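# Flip the toast in the pan with a turner

## Task

Using the steel turner (spatula), flip the toast slice so it ends flat inside the frying pan with its browned side up; a slice that falls or tips over from higher than about a finger's width may be judged a drop. Afterwards put the turner down on the table, away from the pan and the toast and not lying on the hot plate. No part of the hand or arm may ever contact the toast or the pan (handle included), or the run ends as a failure. Pan and hot plate are loose; at the end the pan must sit level and centred on the hot plate. Finally release the turner completely (no grip at all, none of its weight carried) and move the hand away. Nothing may be put or knocked off the table.

## Robot and tools

Robot: a single arm ending in a five-finger right hand. All control goes through one reference point on the hand, the hand point: it sits 0.05 m in front of the palm, where the index pad meets the thumb tip in a pinch. Its own axes: +z runs along the straightened fingers, +y comes out of the palm, +x crosses the palm toward the little finger (away from the thumb). Straight fingers extend 0.06-0.07 m past the point along +z. Across the palm the hand spans 0.08 m on the little-finger side and 0.02 m (thumb tucked in front of the palm) up to 0.09 m on the thumb side. A wrist bracket on the little-finger side reaches 0.03 m beyond the point along +y and 0.11 m across, and can collide.

Scene frame: origin on the table top beneath the arm base, +z up, +y to the left when facing +x. The state line reports end_effector_position (m) and end_effector_quat_wxyz in this frame, plus velocities (m/s, rad/s). Reported positions may be somewhat off, more so at long reach.

A ROW is 14 numbers, each in [-1, 1], in this order: dx, dy, dz, rx, ry, rz, little, ring, middle, index, thumb_bend, thumb_turn, force_limit, speed. There is only one arm, so one row covers everything. The first six are an offset, not a pose: a displacement expressed in the hand point's own axes, measured from the hand point pose in the most recent result that shows it (before any such result in a scene, and for later calls within the same reply, from where the robot stands when the action begins). 1.0 equals 0.6 m of travel or 180 degrees; rx, ry, rz form a single rotation vector. Every row in a list is counted from that same reference, not chained. Sending all-zero offsets pulls the arm back to the reference, so it is not a pause. The next six are absolute finger targets: +1 straight/open, -1 fully curled; for thumb_turn +1 is beside the palm, -1 in front of it facing the fingers. A pinch is roughly index -0.22, thumb_bend -0.75, thumb_turn -0.57. force_limit maps linearly from about 0 N (-1) to 10 N (+1) at the fingertip (15 N for the two thumb motors) and only stops closing motion. speed maps from nearly zero (-1) to full (+1); full speed crosses the whole finger range in 0.6 s. For a soft grip close at speed -0.9 or below. A motor moves only when its target changes by 0.01 or more, then locks; resend the same numbers to keep a grip, send a more open target to loosen.

Tools:
- execute_actions {actions, pictures}: actions is an empty list (LOOK, just returns state), one action {rows: up to 15 rows, steps: up to 15, default 15; each row lasts one 1/30 s step and the last repeats}, or one wait {steps: up to 300, counted from the previous result, reply time included}.
- move {target: one 14-number row, speed: 0.002-0.5 m/s (default 0.25; turning up to twice that in rad/s), stop_force: optional 13-80 N}: drives the hand point on a straight path toward the offset target, 0.5-10 s long. It does not avoid obstacles. stop_force ends the path when push against the motion rises by that much; use it only slowly, only without rotation, and omit it when backing off a surface. Finger values are sent at the start.
- wait {seconds: 0-10}: lets time pass without new commands.
- zoom_image {camera, region [x0,y0,x1,y1] in pixels, max 504x504}: cameras cam_head_left, cam_head_right, cam_high, cam_low (896x504), cam_wrist (504x504).
- show_instructions: shows reference images.


Per step the commanded pose is clipped to 100 mm and 16 degrees from the measured pose; motion trails commands by about 0.17 s, so large moves may arrive late. Check the result before sending the remainder.

Result lines: the move: line gives the ending (done, off_target, moving, held, fault, contact when stop_force triggered) and limits (paced = pose clipped, held = some steps blocked). HELD marks steps where the row was not (fully) sent; 'pose unreachable' means the clearance check altered it. 'Hand target' shows where the controller is heading. hand_measured, hand_stopped_by (moving, target, force, stalled, fault) and hand_load_n list six motor values in row order; loads near zero mean a grip was lost. Wrist force/torque are in the hand's axes, noisy (offset up to ~5.5 N), saturating near 100 N.

Avoid: the hand or arm touching toast or pan; dropping or flicking the toast; shoving the pan off the hot plate. Contact torque over joint limits (wrist joints 50.2 N m, elbow 139) or any outside force of 150 N stops the arm for 10 s; the arm is stiff, so aim only slightly past a contact and go slowly. Holding loads heats motors (warning at 70 °C, braking at 85 °C). Loose objects may occasionally get nudged.

Each tool is called after "Request:" as name(argument=value, ...), one argument or row to a line, values as JSON.

## Session

Request:
execute_actions(
  actions=[],
)

Scene clock: 0.00 s of 6003.00 s.
end_effector_position=(+0.3801, +0.2135, +0.3157) hand_measured=(+1.000, +1.000, +1.000, +1.000, +1.000, +1.000) hand_load_n=(+0.0, +0.0, +0.0, +0.0, +0.0, +0.0) hand_stopped_by=(target, target, target, target, target, target) hand_force_limit=0.00 hand_speed=-0.80 end_effector_quat_wxyz=(+0.013, +0.998, -0.068, -0.012) end_effector_velocity=(-0.000, -0.000, +0.000) end_effector_angular_velocity=(-0.001, +0.000, -0.000)
Joint positions: [ 0.177 -1.459  1.856  1.209  1.575 -4.369]
Joint velocities: [-0.    -0.    -0.     0.001  0.     0.   ]
Joint torques (N m, as the arm reports them, + toward a larger angle): no reading
Wrist force (N, on the end effector, along its own x y z axes, offset not removed): no reading
Wrist torque (N m, same axes, about the end effector's origin, offset not removed): no reading
Hand target: +0.380, +0.213, +0.316; +0.013, +0.998, -0.068, -0.012
camera_calibration (this result's frames):
cam_wrist: T_world_to_cam=[[-0.241675, -0.966907, 0.0817619, 0.263207], [-0.799485, 0.246162, 0.547931, 0.0795015], [-0.549925, 0.0670538, -0.832518, 0.584746], [0, 0, 0, 1]] pos_world=[0.448737, 0.195717, 0.42173]

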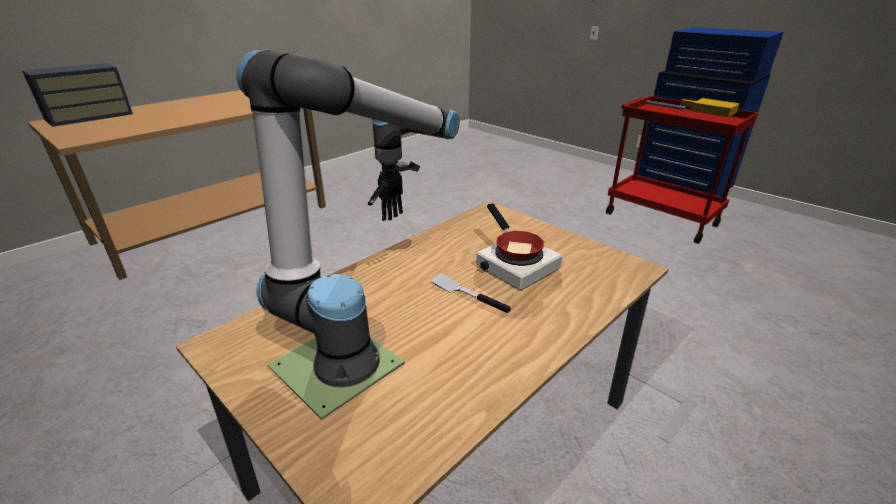

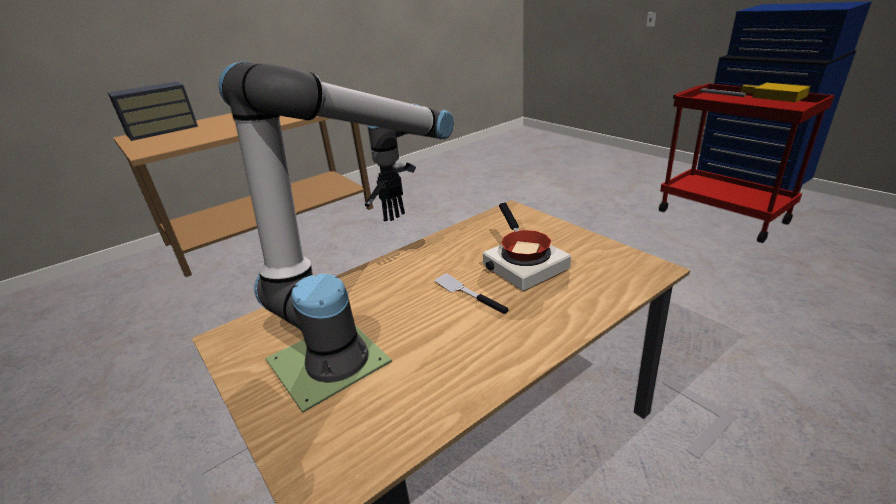

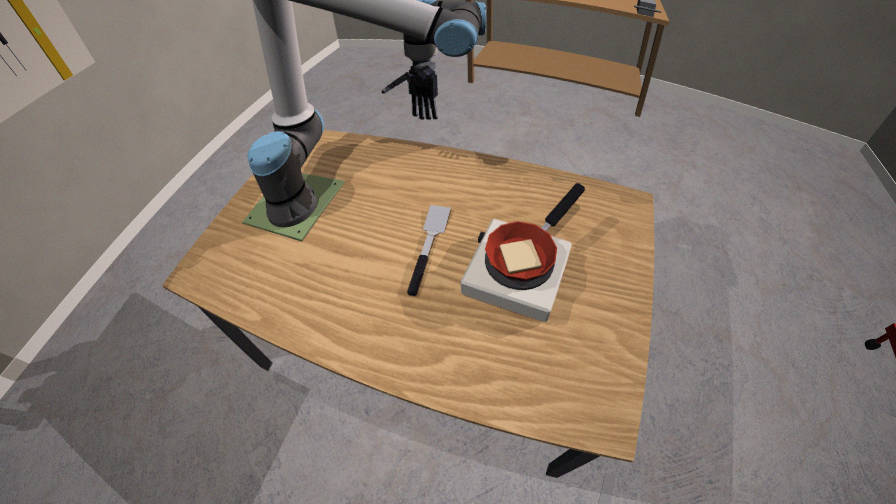

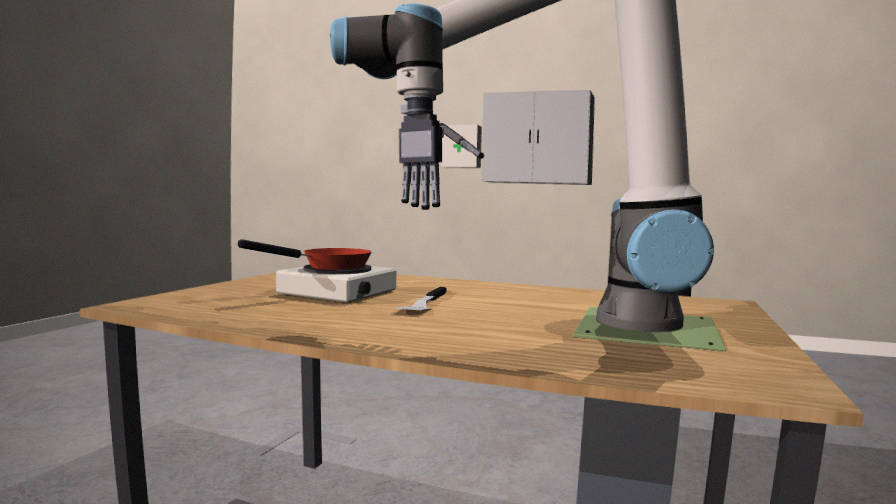

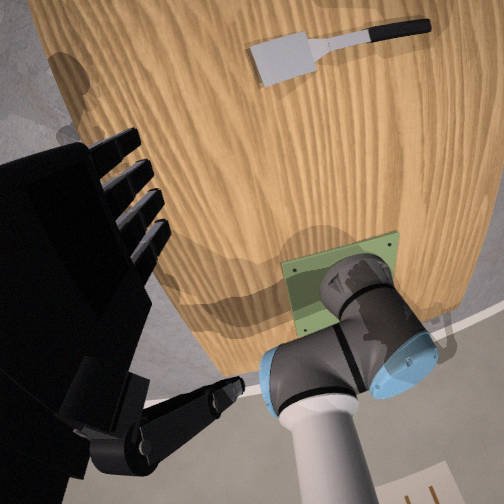

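Request:
move(
  target=[0.335,0.462,0.423,0.29,0.227,0.393,0.2,0.2,0.2,0.2,0,-1,0,0.5],
)

Request:
zoom_image(
  camera="cam_low",
  region=[370, 230, 500, 330],
)

Request:
zoom_image(
  camera="cam_high",
  region=[380, 190, 600, 330],
)

Scene clock: 7.60 s of 6003.00 s.
end_effector_position=(+0.5350, -0.0933, +0.0651) hand_measured=(+0.200, +0.200, +0.200, +0.200, +0.000, -1.000) hand_load_n=(+0.0, +0.0, +0.0, +0.0, +0.0, +0.0) hand_stopped_by=(target, target, target, target, target, target) hand_force_limit=0.00 hand_speed=0.50 end_effector_quat_wxyz=(-0.366, +0.633, -0.591, +0.340) end_effector_velocity=(+0.001, -0.001, -0.002) end_effector_angular_velocity=(+0.002, -0.006, -0.008)
Joint positions: [-0.921 -1.443  2.397 -0.151  0.779 -3.759]
Joint velocities: [-0.001  0.003  0.003 -0.017  0.001  0.013]
Joint torques (N m, as the arm reports them, + toward a larger angle): [-10.3  -19.6   -9.62   0.23  -1.29   3.03]
Wrist force (N, on the end effector, along its own x y z axes, offset not removed): [-0.2 0.3 3.1]
Wrist torque (N m, same axes, about the end effector's origin, offset not removed): [-0.18 -0.12 -0.29]
Hand target: +0.535, -0.093, +0.065; -0.366, +0.633, -0.591, +0.340
Off the commanded pose: 0.001 m, 0 deg.
After step 90, 0.60 s passed at rest.
move: done
camera_calibration (this result's frames):
cam_wrist: T_world_to_cam=[[-0.548724, 0.0736298, -0.832755, 0.345458], [-0.457886, 0.806948, 0.373062, 0.297187], [0.699458, 0.586015, -0.409078, -0.165749], [0, 0, 0, 1]] pos_world=[0.441573, -0.168119, 0.109008]

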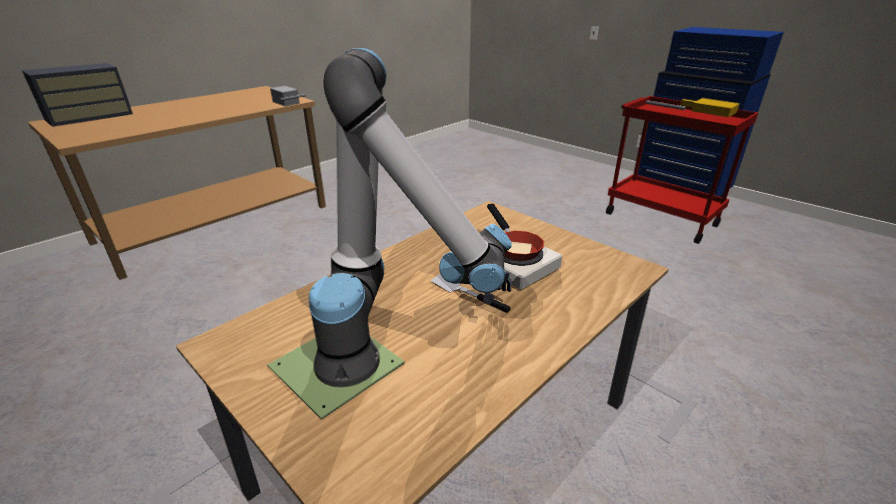

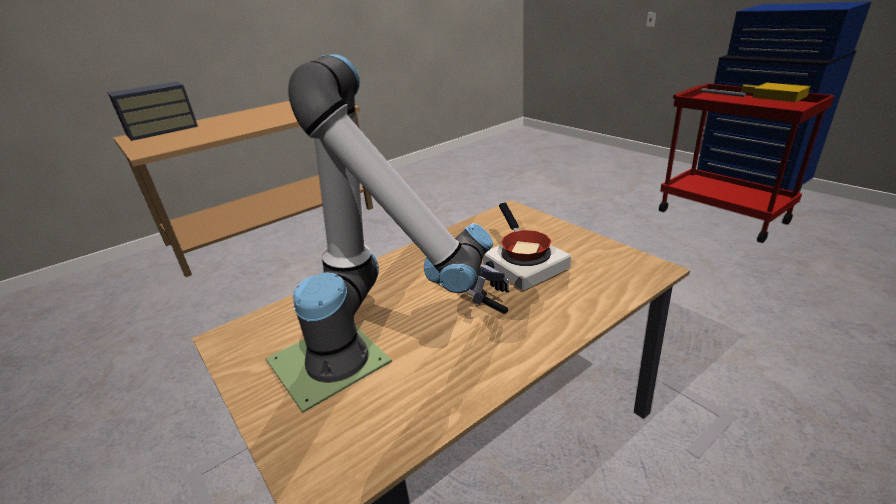

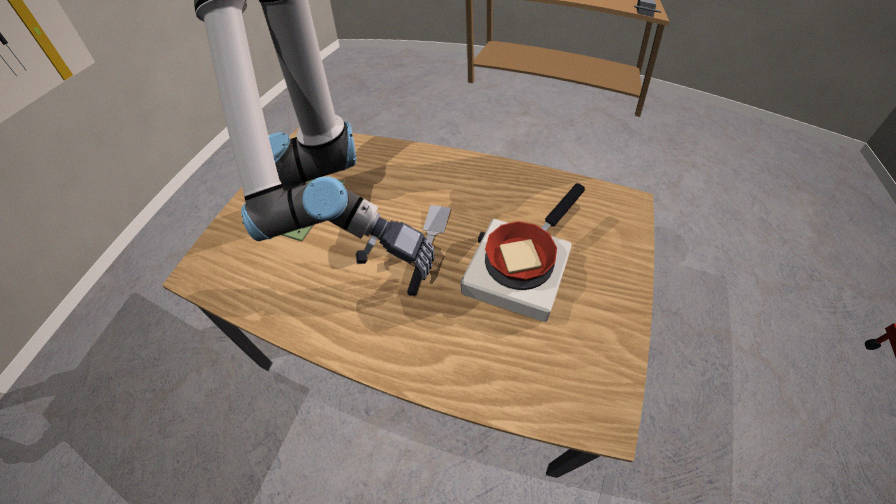

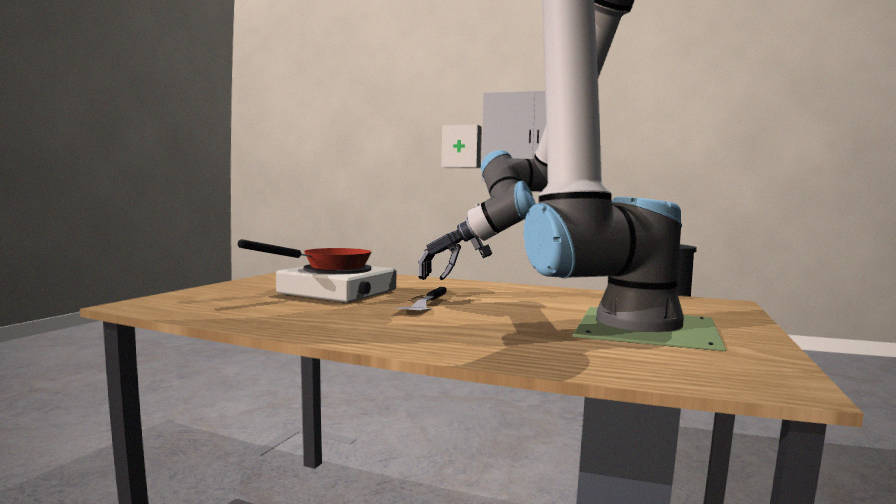

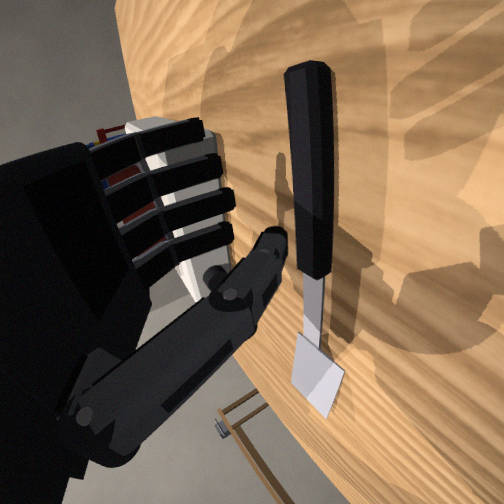

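Region (370, 230, 500, 330) of cam_low's 896x504 image, scaled by 3.877, with more detail than that image has; it fills the top 388 rows of this view, and the rest is white.

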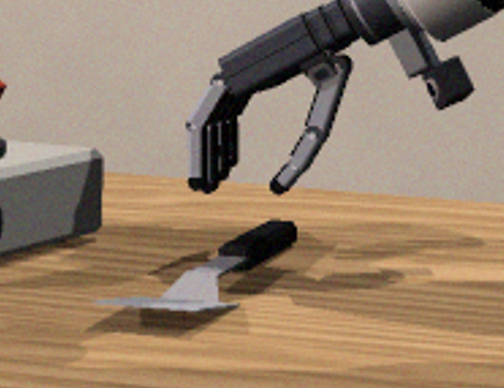

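Region (380, 190, 600, 330) of cam_high's 896x504 image, scaled by 2.291, with more detail than that image has; it fills the top 321 rows of this view, and the rest is white.

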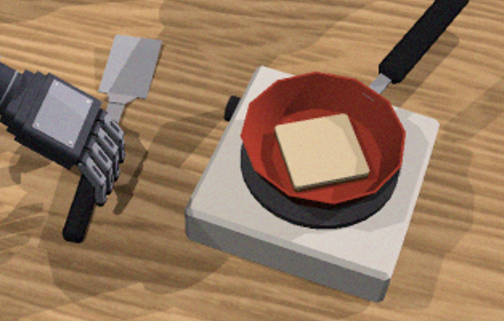

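Descend, shifting 4 mm toward the thumb side.

Request:
move(
  target=[0,0.0665,0.0305,0,0,0,0.2,0.2,0.2,0.2,0,-1,0,0.5],
  speed=0.03,
  stop_force=13,
)

Request:
move(
  target=[0,0,0,0,0,0,0.02,0.05,-0.4,-0.4,-0.3,-1,0.6,-0.85],
)

Request:
move(
  target=[0,-0.004,-0.002,0,0,0,-0.4,-0.4,-0.4,-0.4,-0.3,-1,-0.4,-0.85],
)

Scene clock: 13.10 s of 6003.00 s.
end_effector_position=(+0.5310, -0.0935, +0.0217) hand_measured=(+0.200, +0.200, +0.200, +0.200, +0.000, -1.000) hand_load_n=(+0.0, +0.0, +0.0, +0.0, +0.0, +0.0) hand_stopped_by=(target, target, target, target, target, target) hand_force_limit=0.00 hand_speed=0.50 end_effector_quat_wxyz=(-0.366, +0.633, -0.591, +0.340) end_effector_velocity=(+0.000, +0.000, -0.002) end_effector_angular_velocity=(+0.001, -0.001, +0.001)
Joint positions: [-0.931 -1.357  2.426 -0.259  0.772 -3.77 ]
Joint velocities: [-0.     0.006  0.001 -0.006 -0.002 -0.   ]
Joint torques (N m, as the arm reports them, + toward a larger angle): [ -8.3  -15.29  -6.4   -0.77  -3.49  -3.93]
Wrist force (N, on the end effector, along its own x y z axes, offset not removed): [-0.3 -0.8 2.8]
Wrist torque (N m, same axes, about the end effector's origin, offset not removed): [-0.37 -0.13 -0.15]
Hand target: +0.531, -0.093, +0.021; -0.366, +0.633, -0.591, +0.340
Off the commanded pose: 0.000 m, 0 deg.
After step 90, 0.67 s passed at rest.
move: done
camera_calibration (this result's frames):
cam_wrist: T_world_to_cam=[[-0.548737, 0.0736419, -0.832745, 0.307112], [-0.457884, 0.80694, 0.373082, 0.311635], [0.69945, 0.586025, -0.409078, -0.180521], [0, 0, 0, 1]] pos_world=[0.437482, -0.168297, 0.0656335]

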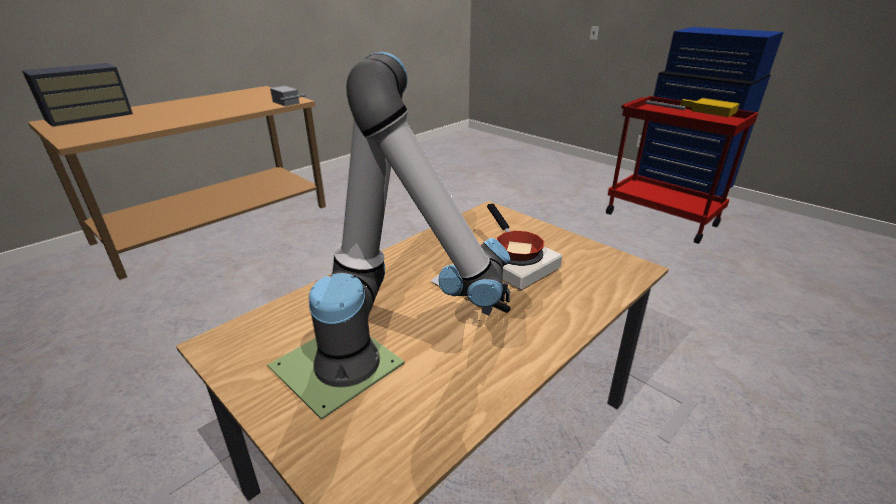

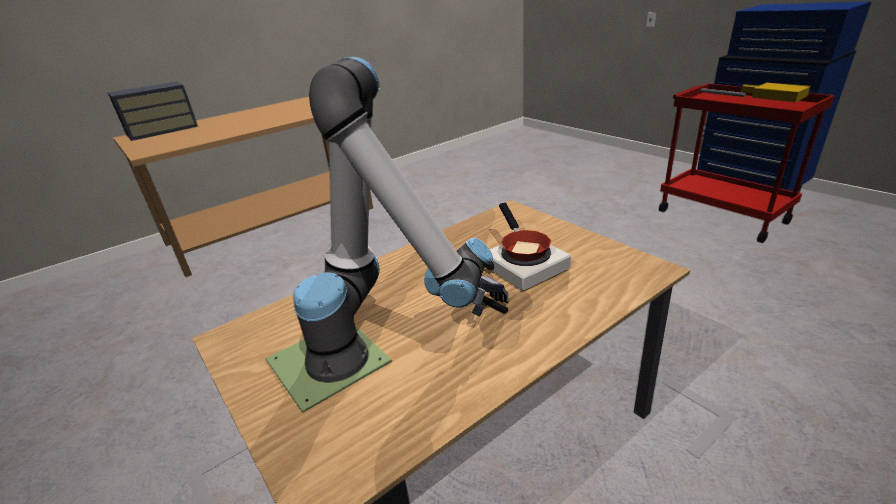

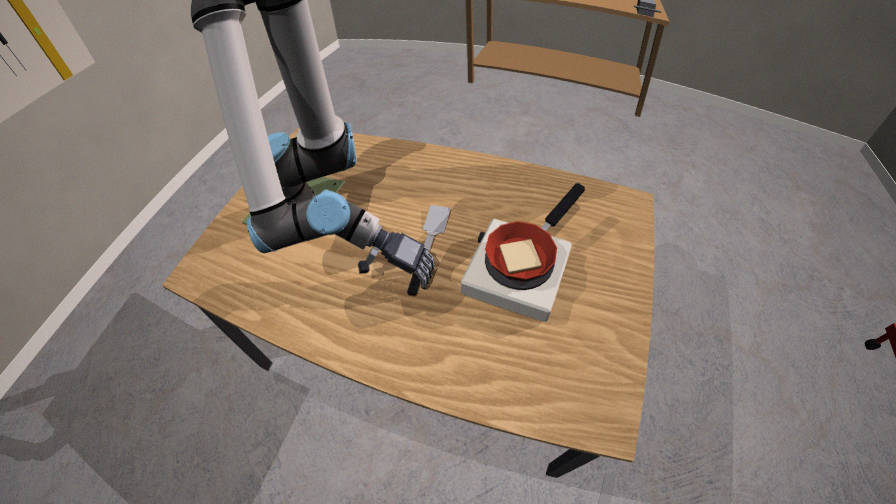

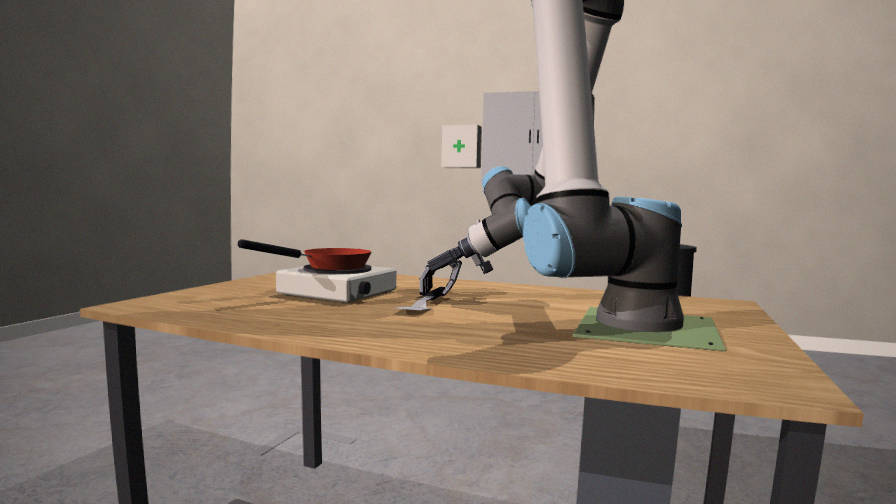

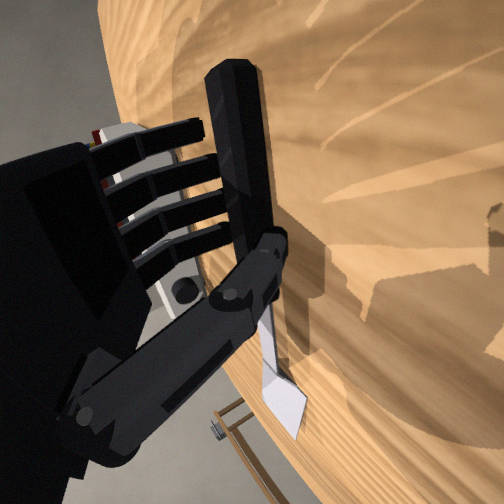

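Scene clock: 14.53 s of 6003.00 s.
end_effector_position=(+0.5309, -0.0934, +0.0217) hand_measured=(+0.020, +0.050, -0.020, -0.054, -0.160, -1.000) hand_load_n=(+0.0, +0.0, +8.5, +9.0, +11.5, +1.0) hand_stopped_by=(target, target, force, force, force, target) hand_force_limit=0.60 hand_speed=-0.85 end_effector_quat_wxyz=(-0.366, +0.633, -0.591, +0.340) end_effector_velocity=(+0.000, -0.000, -0.000) end_effector_angular_velocity=(-0.000, +0.000, -0.000)
Joint positions: [-0.931 -1.357  2.426 -0.259  0.772 -3.77 ]
Joint velocities: [ 0.     0.001 -0.    -0.001  0.     0.   ]
Joint torques (N m, as the arm reports them, + toward a larger angle): [ -3.91 -55.23 -28.94   4.39  -2.05  -1.76]
Wrist force (N, on the end effector, along its own x y z axes, offset not removed): [-0.1 1.5 2.3]
Wrist torque (N m, same axes, about the end effector's origin, offset not removed): [-0.02 -0.12 -0.20]
Hand target: +0.531, -0.093, +0.022; -0.366, +0.633, -0.591, +0.340
Off the commanded pose: 0.000 m, 0 deg.
move: done
camera_calibration (this result's frames):
cam_wrist: T_world_to_cam=[[-0.548759, 0.0736746, -0.832728, 0.3071], [-0.457874, 0.806925, 0.373126, 0.311601], [0.699439, 0.586041, -0.409074, -0.180516], [0, 0, 0, 1]] pos_world=[0.437459, -0.168274, 0.0656197]

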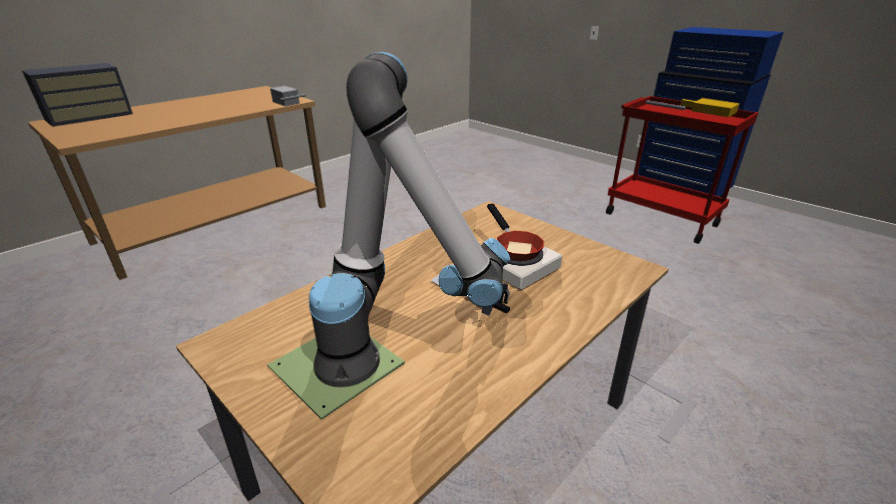

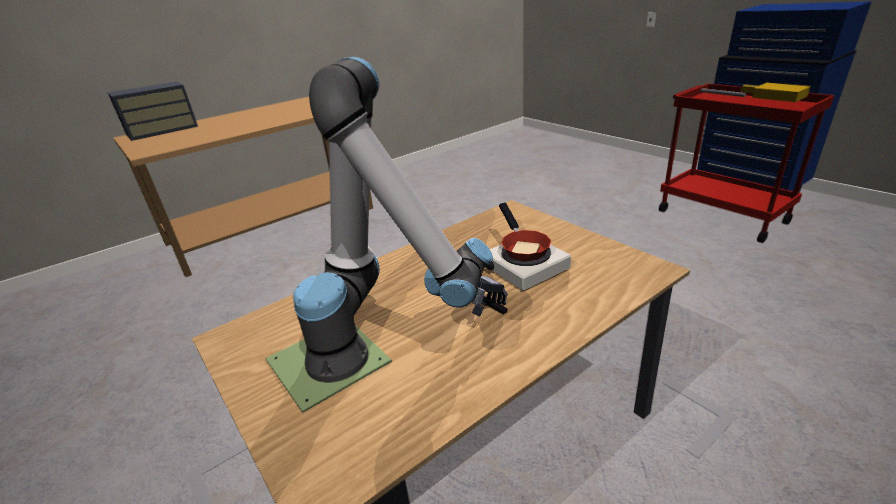

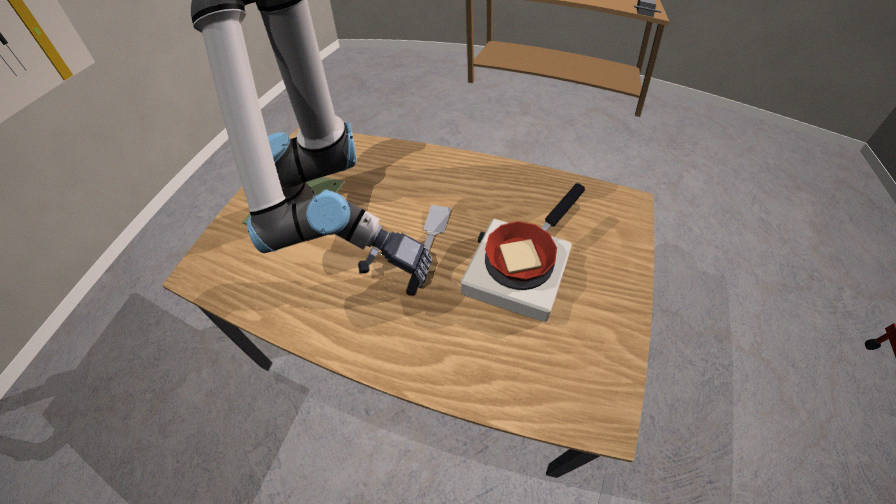

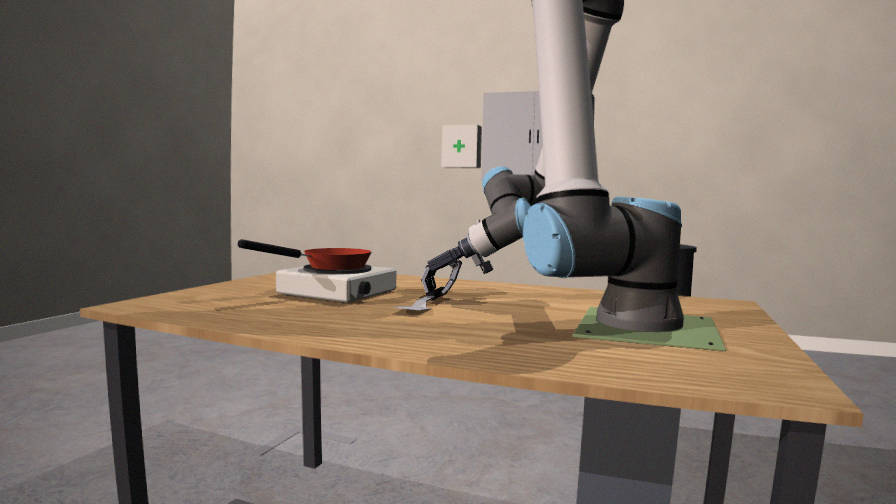

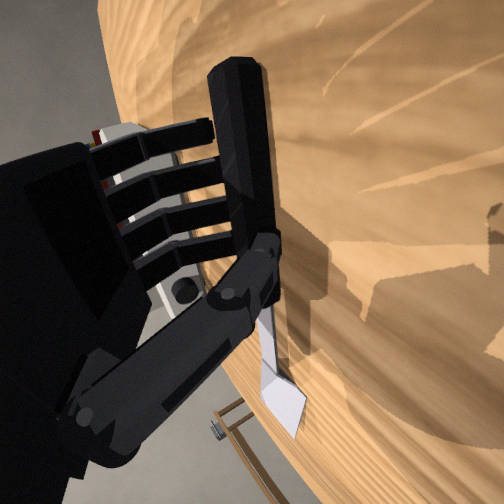

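Scene clock: 15.40 s of 6003.00 s.
end_effector_position=(+0.5311, -0.0934, +0.0244) hand_measured=(-0.128, -0.032, -0.020, -0.054, -0.158, -1.000) hand_load_n=(+3.5, +0.0, +5.0, +9.5, +14.5, +4.5) hand_stopped_by=(force, force, force, force, force, target) hand_force_limit=-0.40 hand_speed=-0.85 end_effector_quat_wxyz=(-0.366, +0.633, -0.591, +0.340) end_effector_velocity=(+0.000, -0.000, +0.000) end_effector_angular_velocity=(-0.001, -0.001, +0.000)
Joint positions: [-0.931 -1.362  2.425 -0.252  0.773 -3.769]
Joint velocities: [-0.    -0.001 -0.     0.    -0.    -0.001]
Joint torques (N m, as the arm reports them, + toward a larger angle): [ 12.57 -53.88 -30.41   4.79   0.8    3.45]
Wrist force (N, on the end effector, along its own x y z axes, offset not removed): [-1.8 1.9 4.3]
Wrist torque (N m, same axes, about the end effector's origin, offset not removed): [-0.12 0.16 -0.44]
Hand target: +0.531, -0.093, +0.024; -0.366, +0.633, -0.591, +0.340
Off the commanded pose: 0.000 m, 0 deg.
move: done
camera_calibration (this result's frames):
cam_wrist: T_world_to_cam=[[-0.548754, 0.0736894, -0.83273, 0.309391], [-0.457856, 0.806936, 0.373125, 0.310684], [0.699455, 0.586024, -0.40907, -0.179549], [0, 0, 0, 1]] pos_world=[0.437614, -0.168281, 0.0682668]

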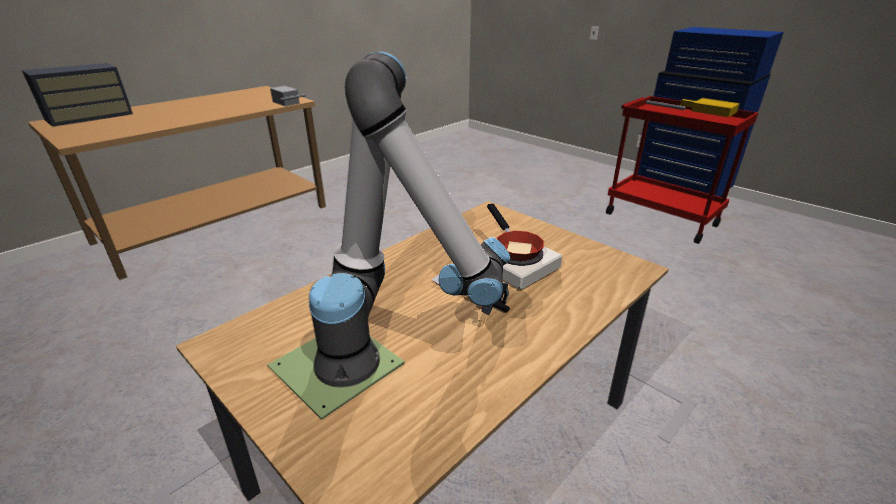

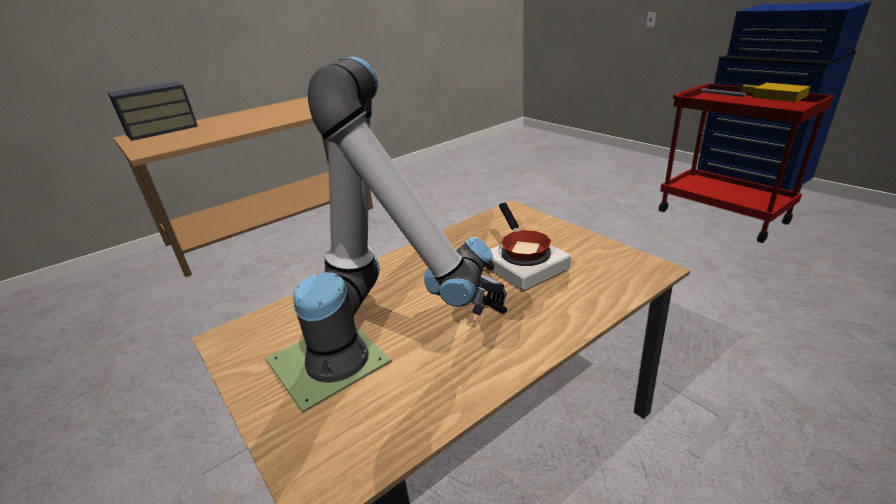

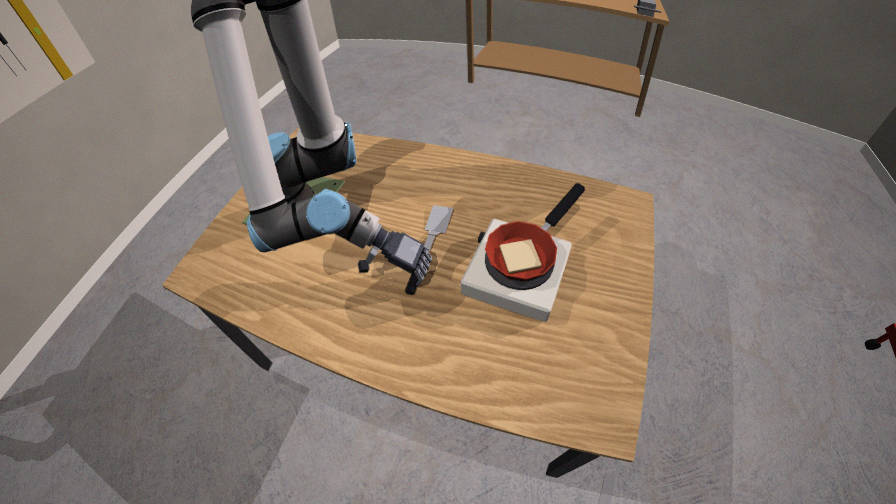

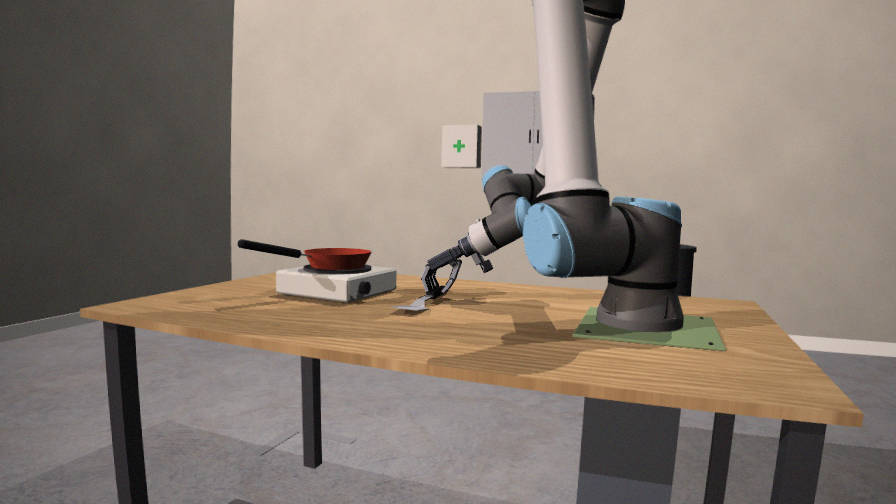

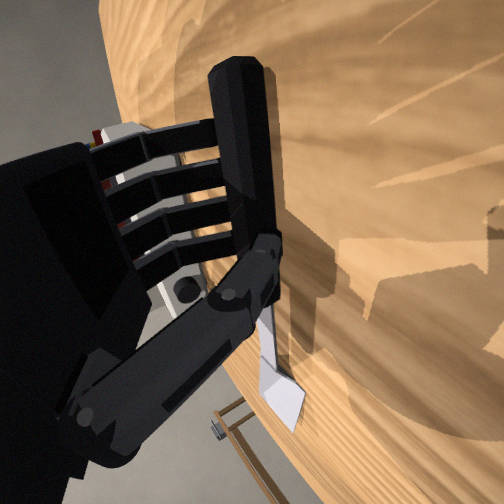

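Request:
move(
  target=[0,-0.41,-0.24,0,-0.125,-0.072,-0.4,-0.4,-0.4,-0.4,-0.3,-1,-0.4,-0.85],
  speed=0.12,
)

Scene clock: 31.10 s of 6003.00 s.
end_effector_position=(+0.5296, -0.0942, +0.3090) hand_measured=(-0.128, -0.032, -0.020, -0.054, -0.158, -1.000) hand_load_n=(+3.5, +0.0, +5.0, +9.5, +14.5, +4.5) hand_stopped_by=(force, force, force, force, force, target) hand_force_limit=-0.40 hand_speed=-0.85 end_effector_quat_wxyz=(-0.434, +0.749, -0.434, +0.249) end_effector_velocity=(-0.001, -0.000, +0.002) end_effector_angular_velocity=(+0.001, +0.002, +0.007)
Joint positions: [-0.986 -1.521  2.062  0.888  0.529 -4.528]
Joint velocities: [-0.001  0.003 -0.004  0.017 -0.001 -0.016]
Joint torques (N m, as the arm reports them, + toward a larger angle): [ -8.03 -15.8  -43.47   7.93  -4.61  -4.14]
Wrist force (N, on the end effector, along its own x y z axes, offset not removed): [-0.7 2.1 4.4]
Wrist torque (N m, same axes, about the end effector's origin, offset not removed): [-0.03 -0.06 -0.38]
Hand target: +0.530, -0.094, +0.309; -0.434, +0.749, -0.434, +0.249
Off the commanded pose: 0.000 m, 0 deg.
After step 90, 9.80 s passed at rest.
move: done
camera_calibration (this result's frames):
cam_wrist: T_world_to_cam=[[-0.525066, -0.17309, -0.833274, 0.510027], [-0.764973, 0.525092, 0.372954, 0.340499], [0.372991, 0.833258, -0.408117, 0.134265], [0, 0, 0, 1]] pos_world=[0.478191, -0.202389, 0.352798]

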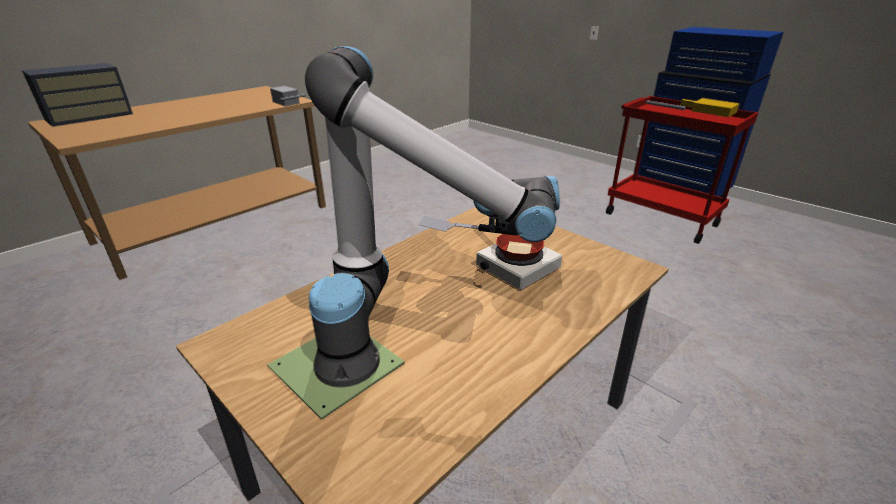

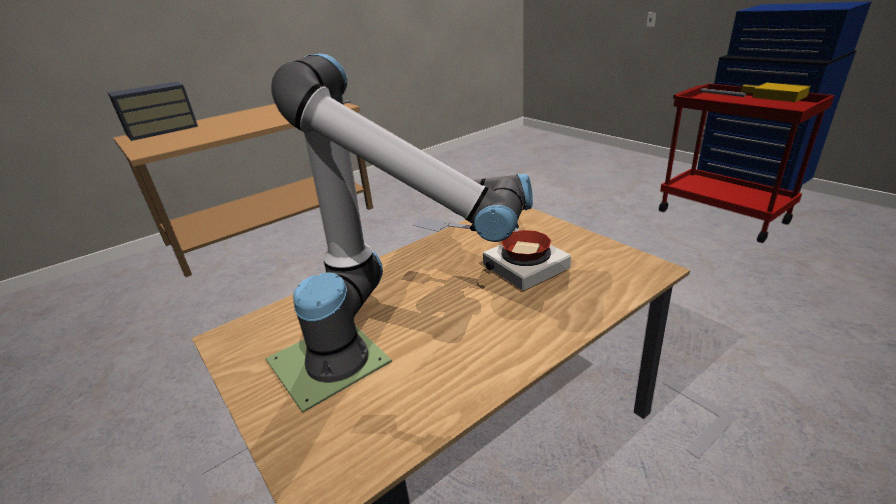

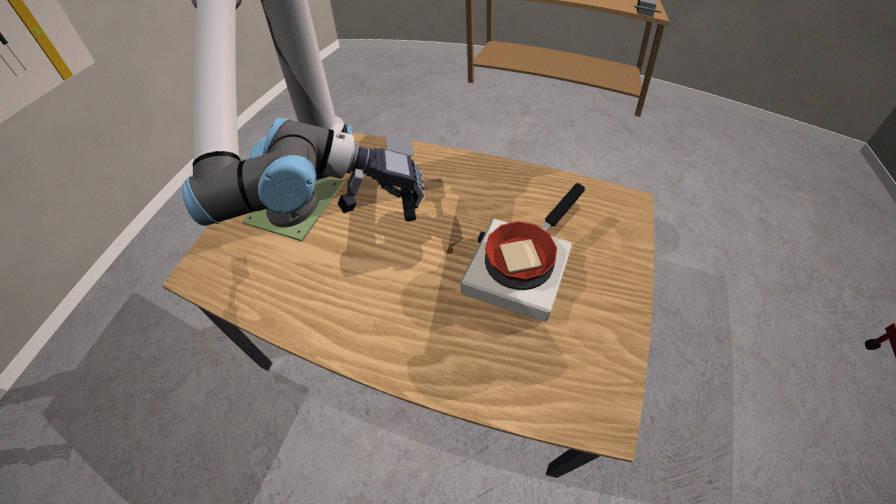

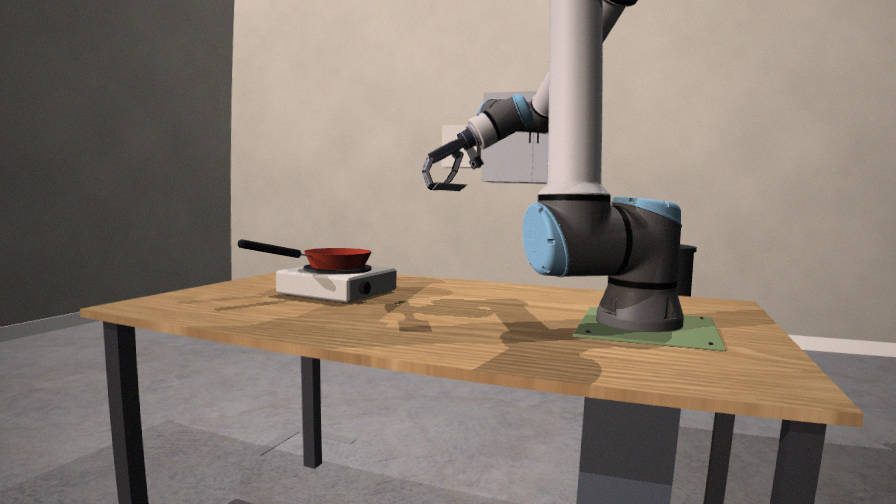

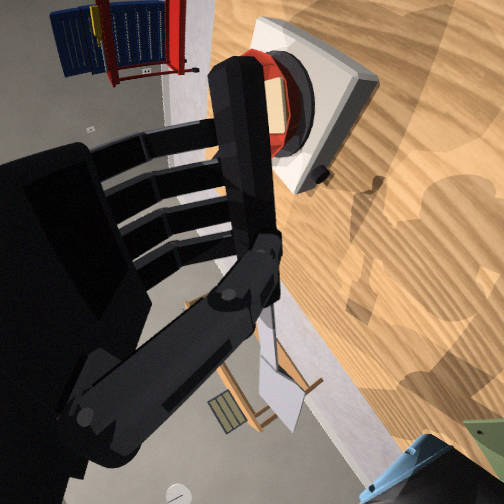

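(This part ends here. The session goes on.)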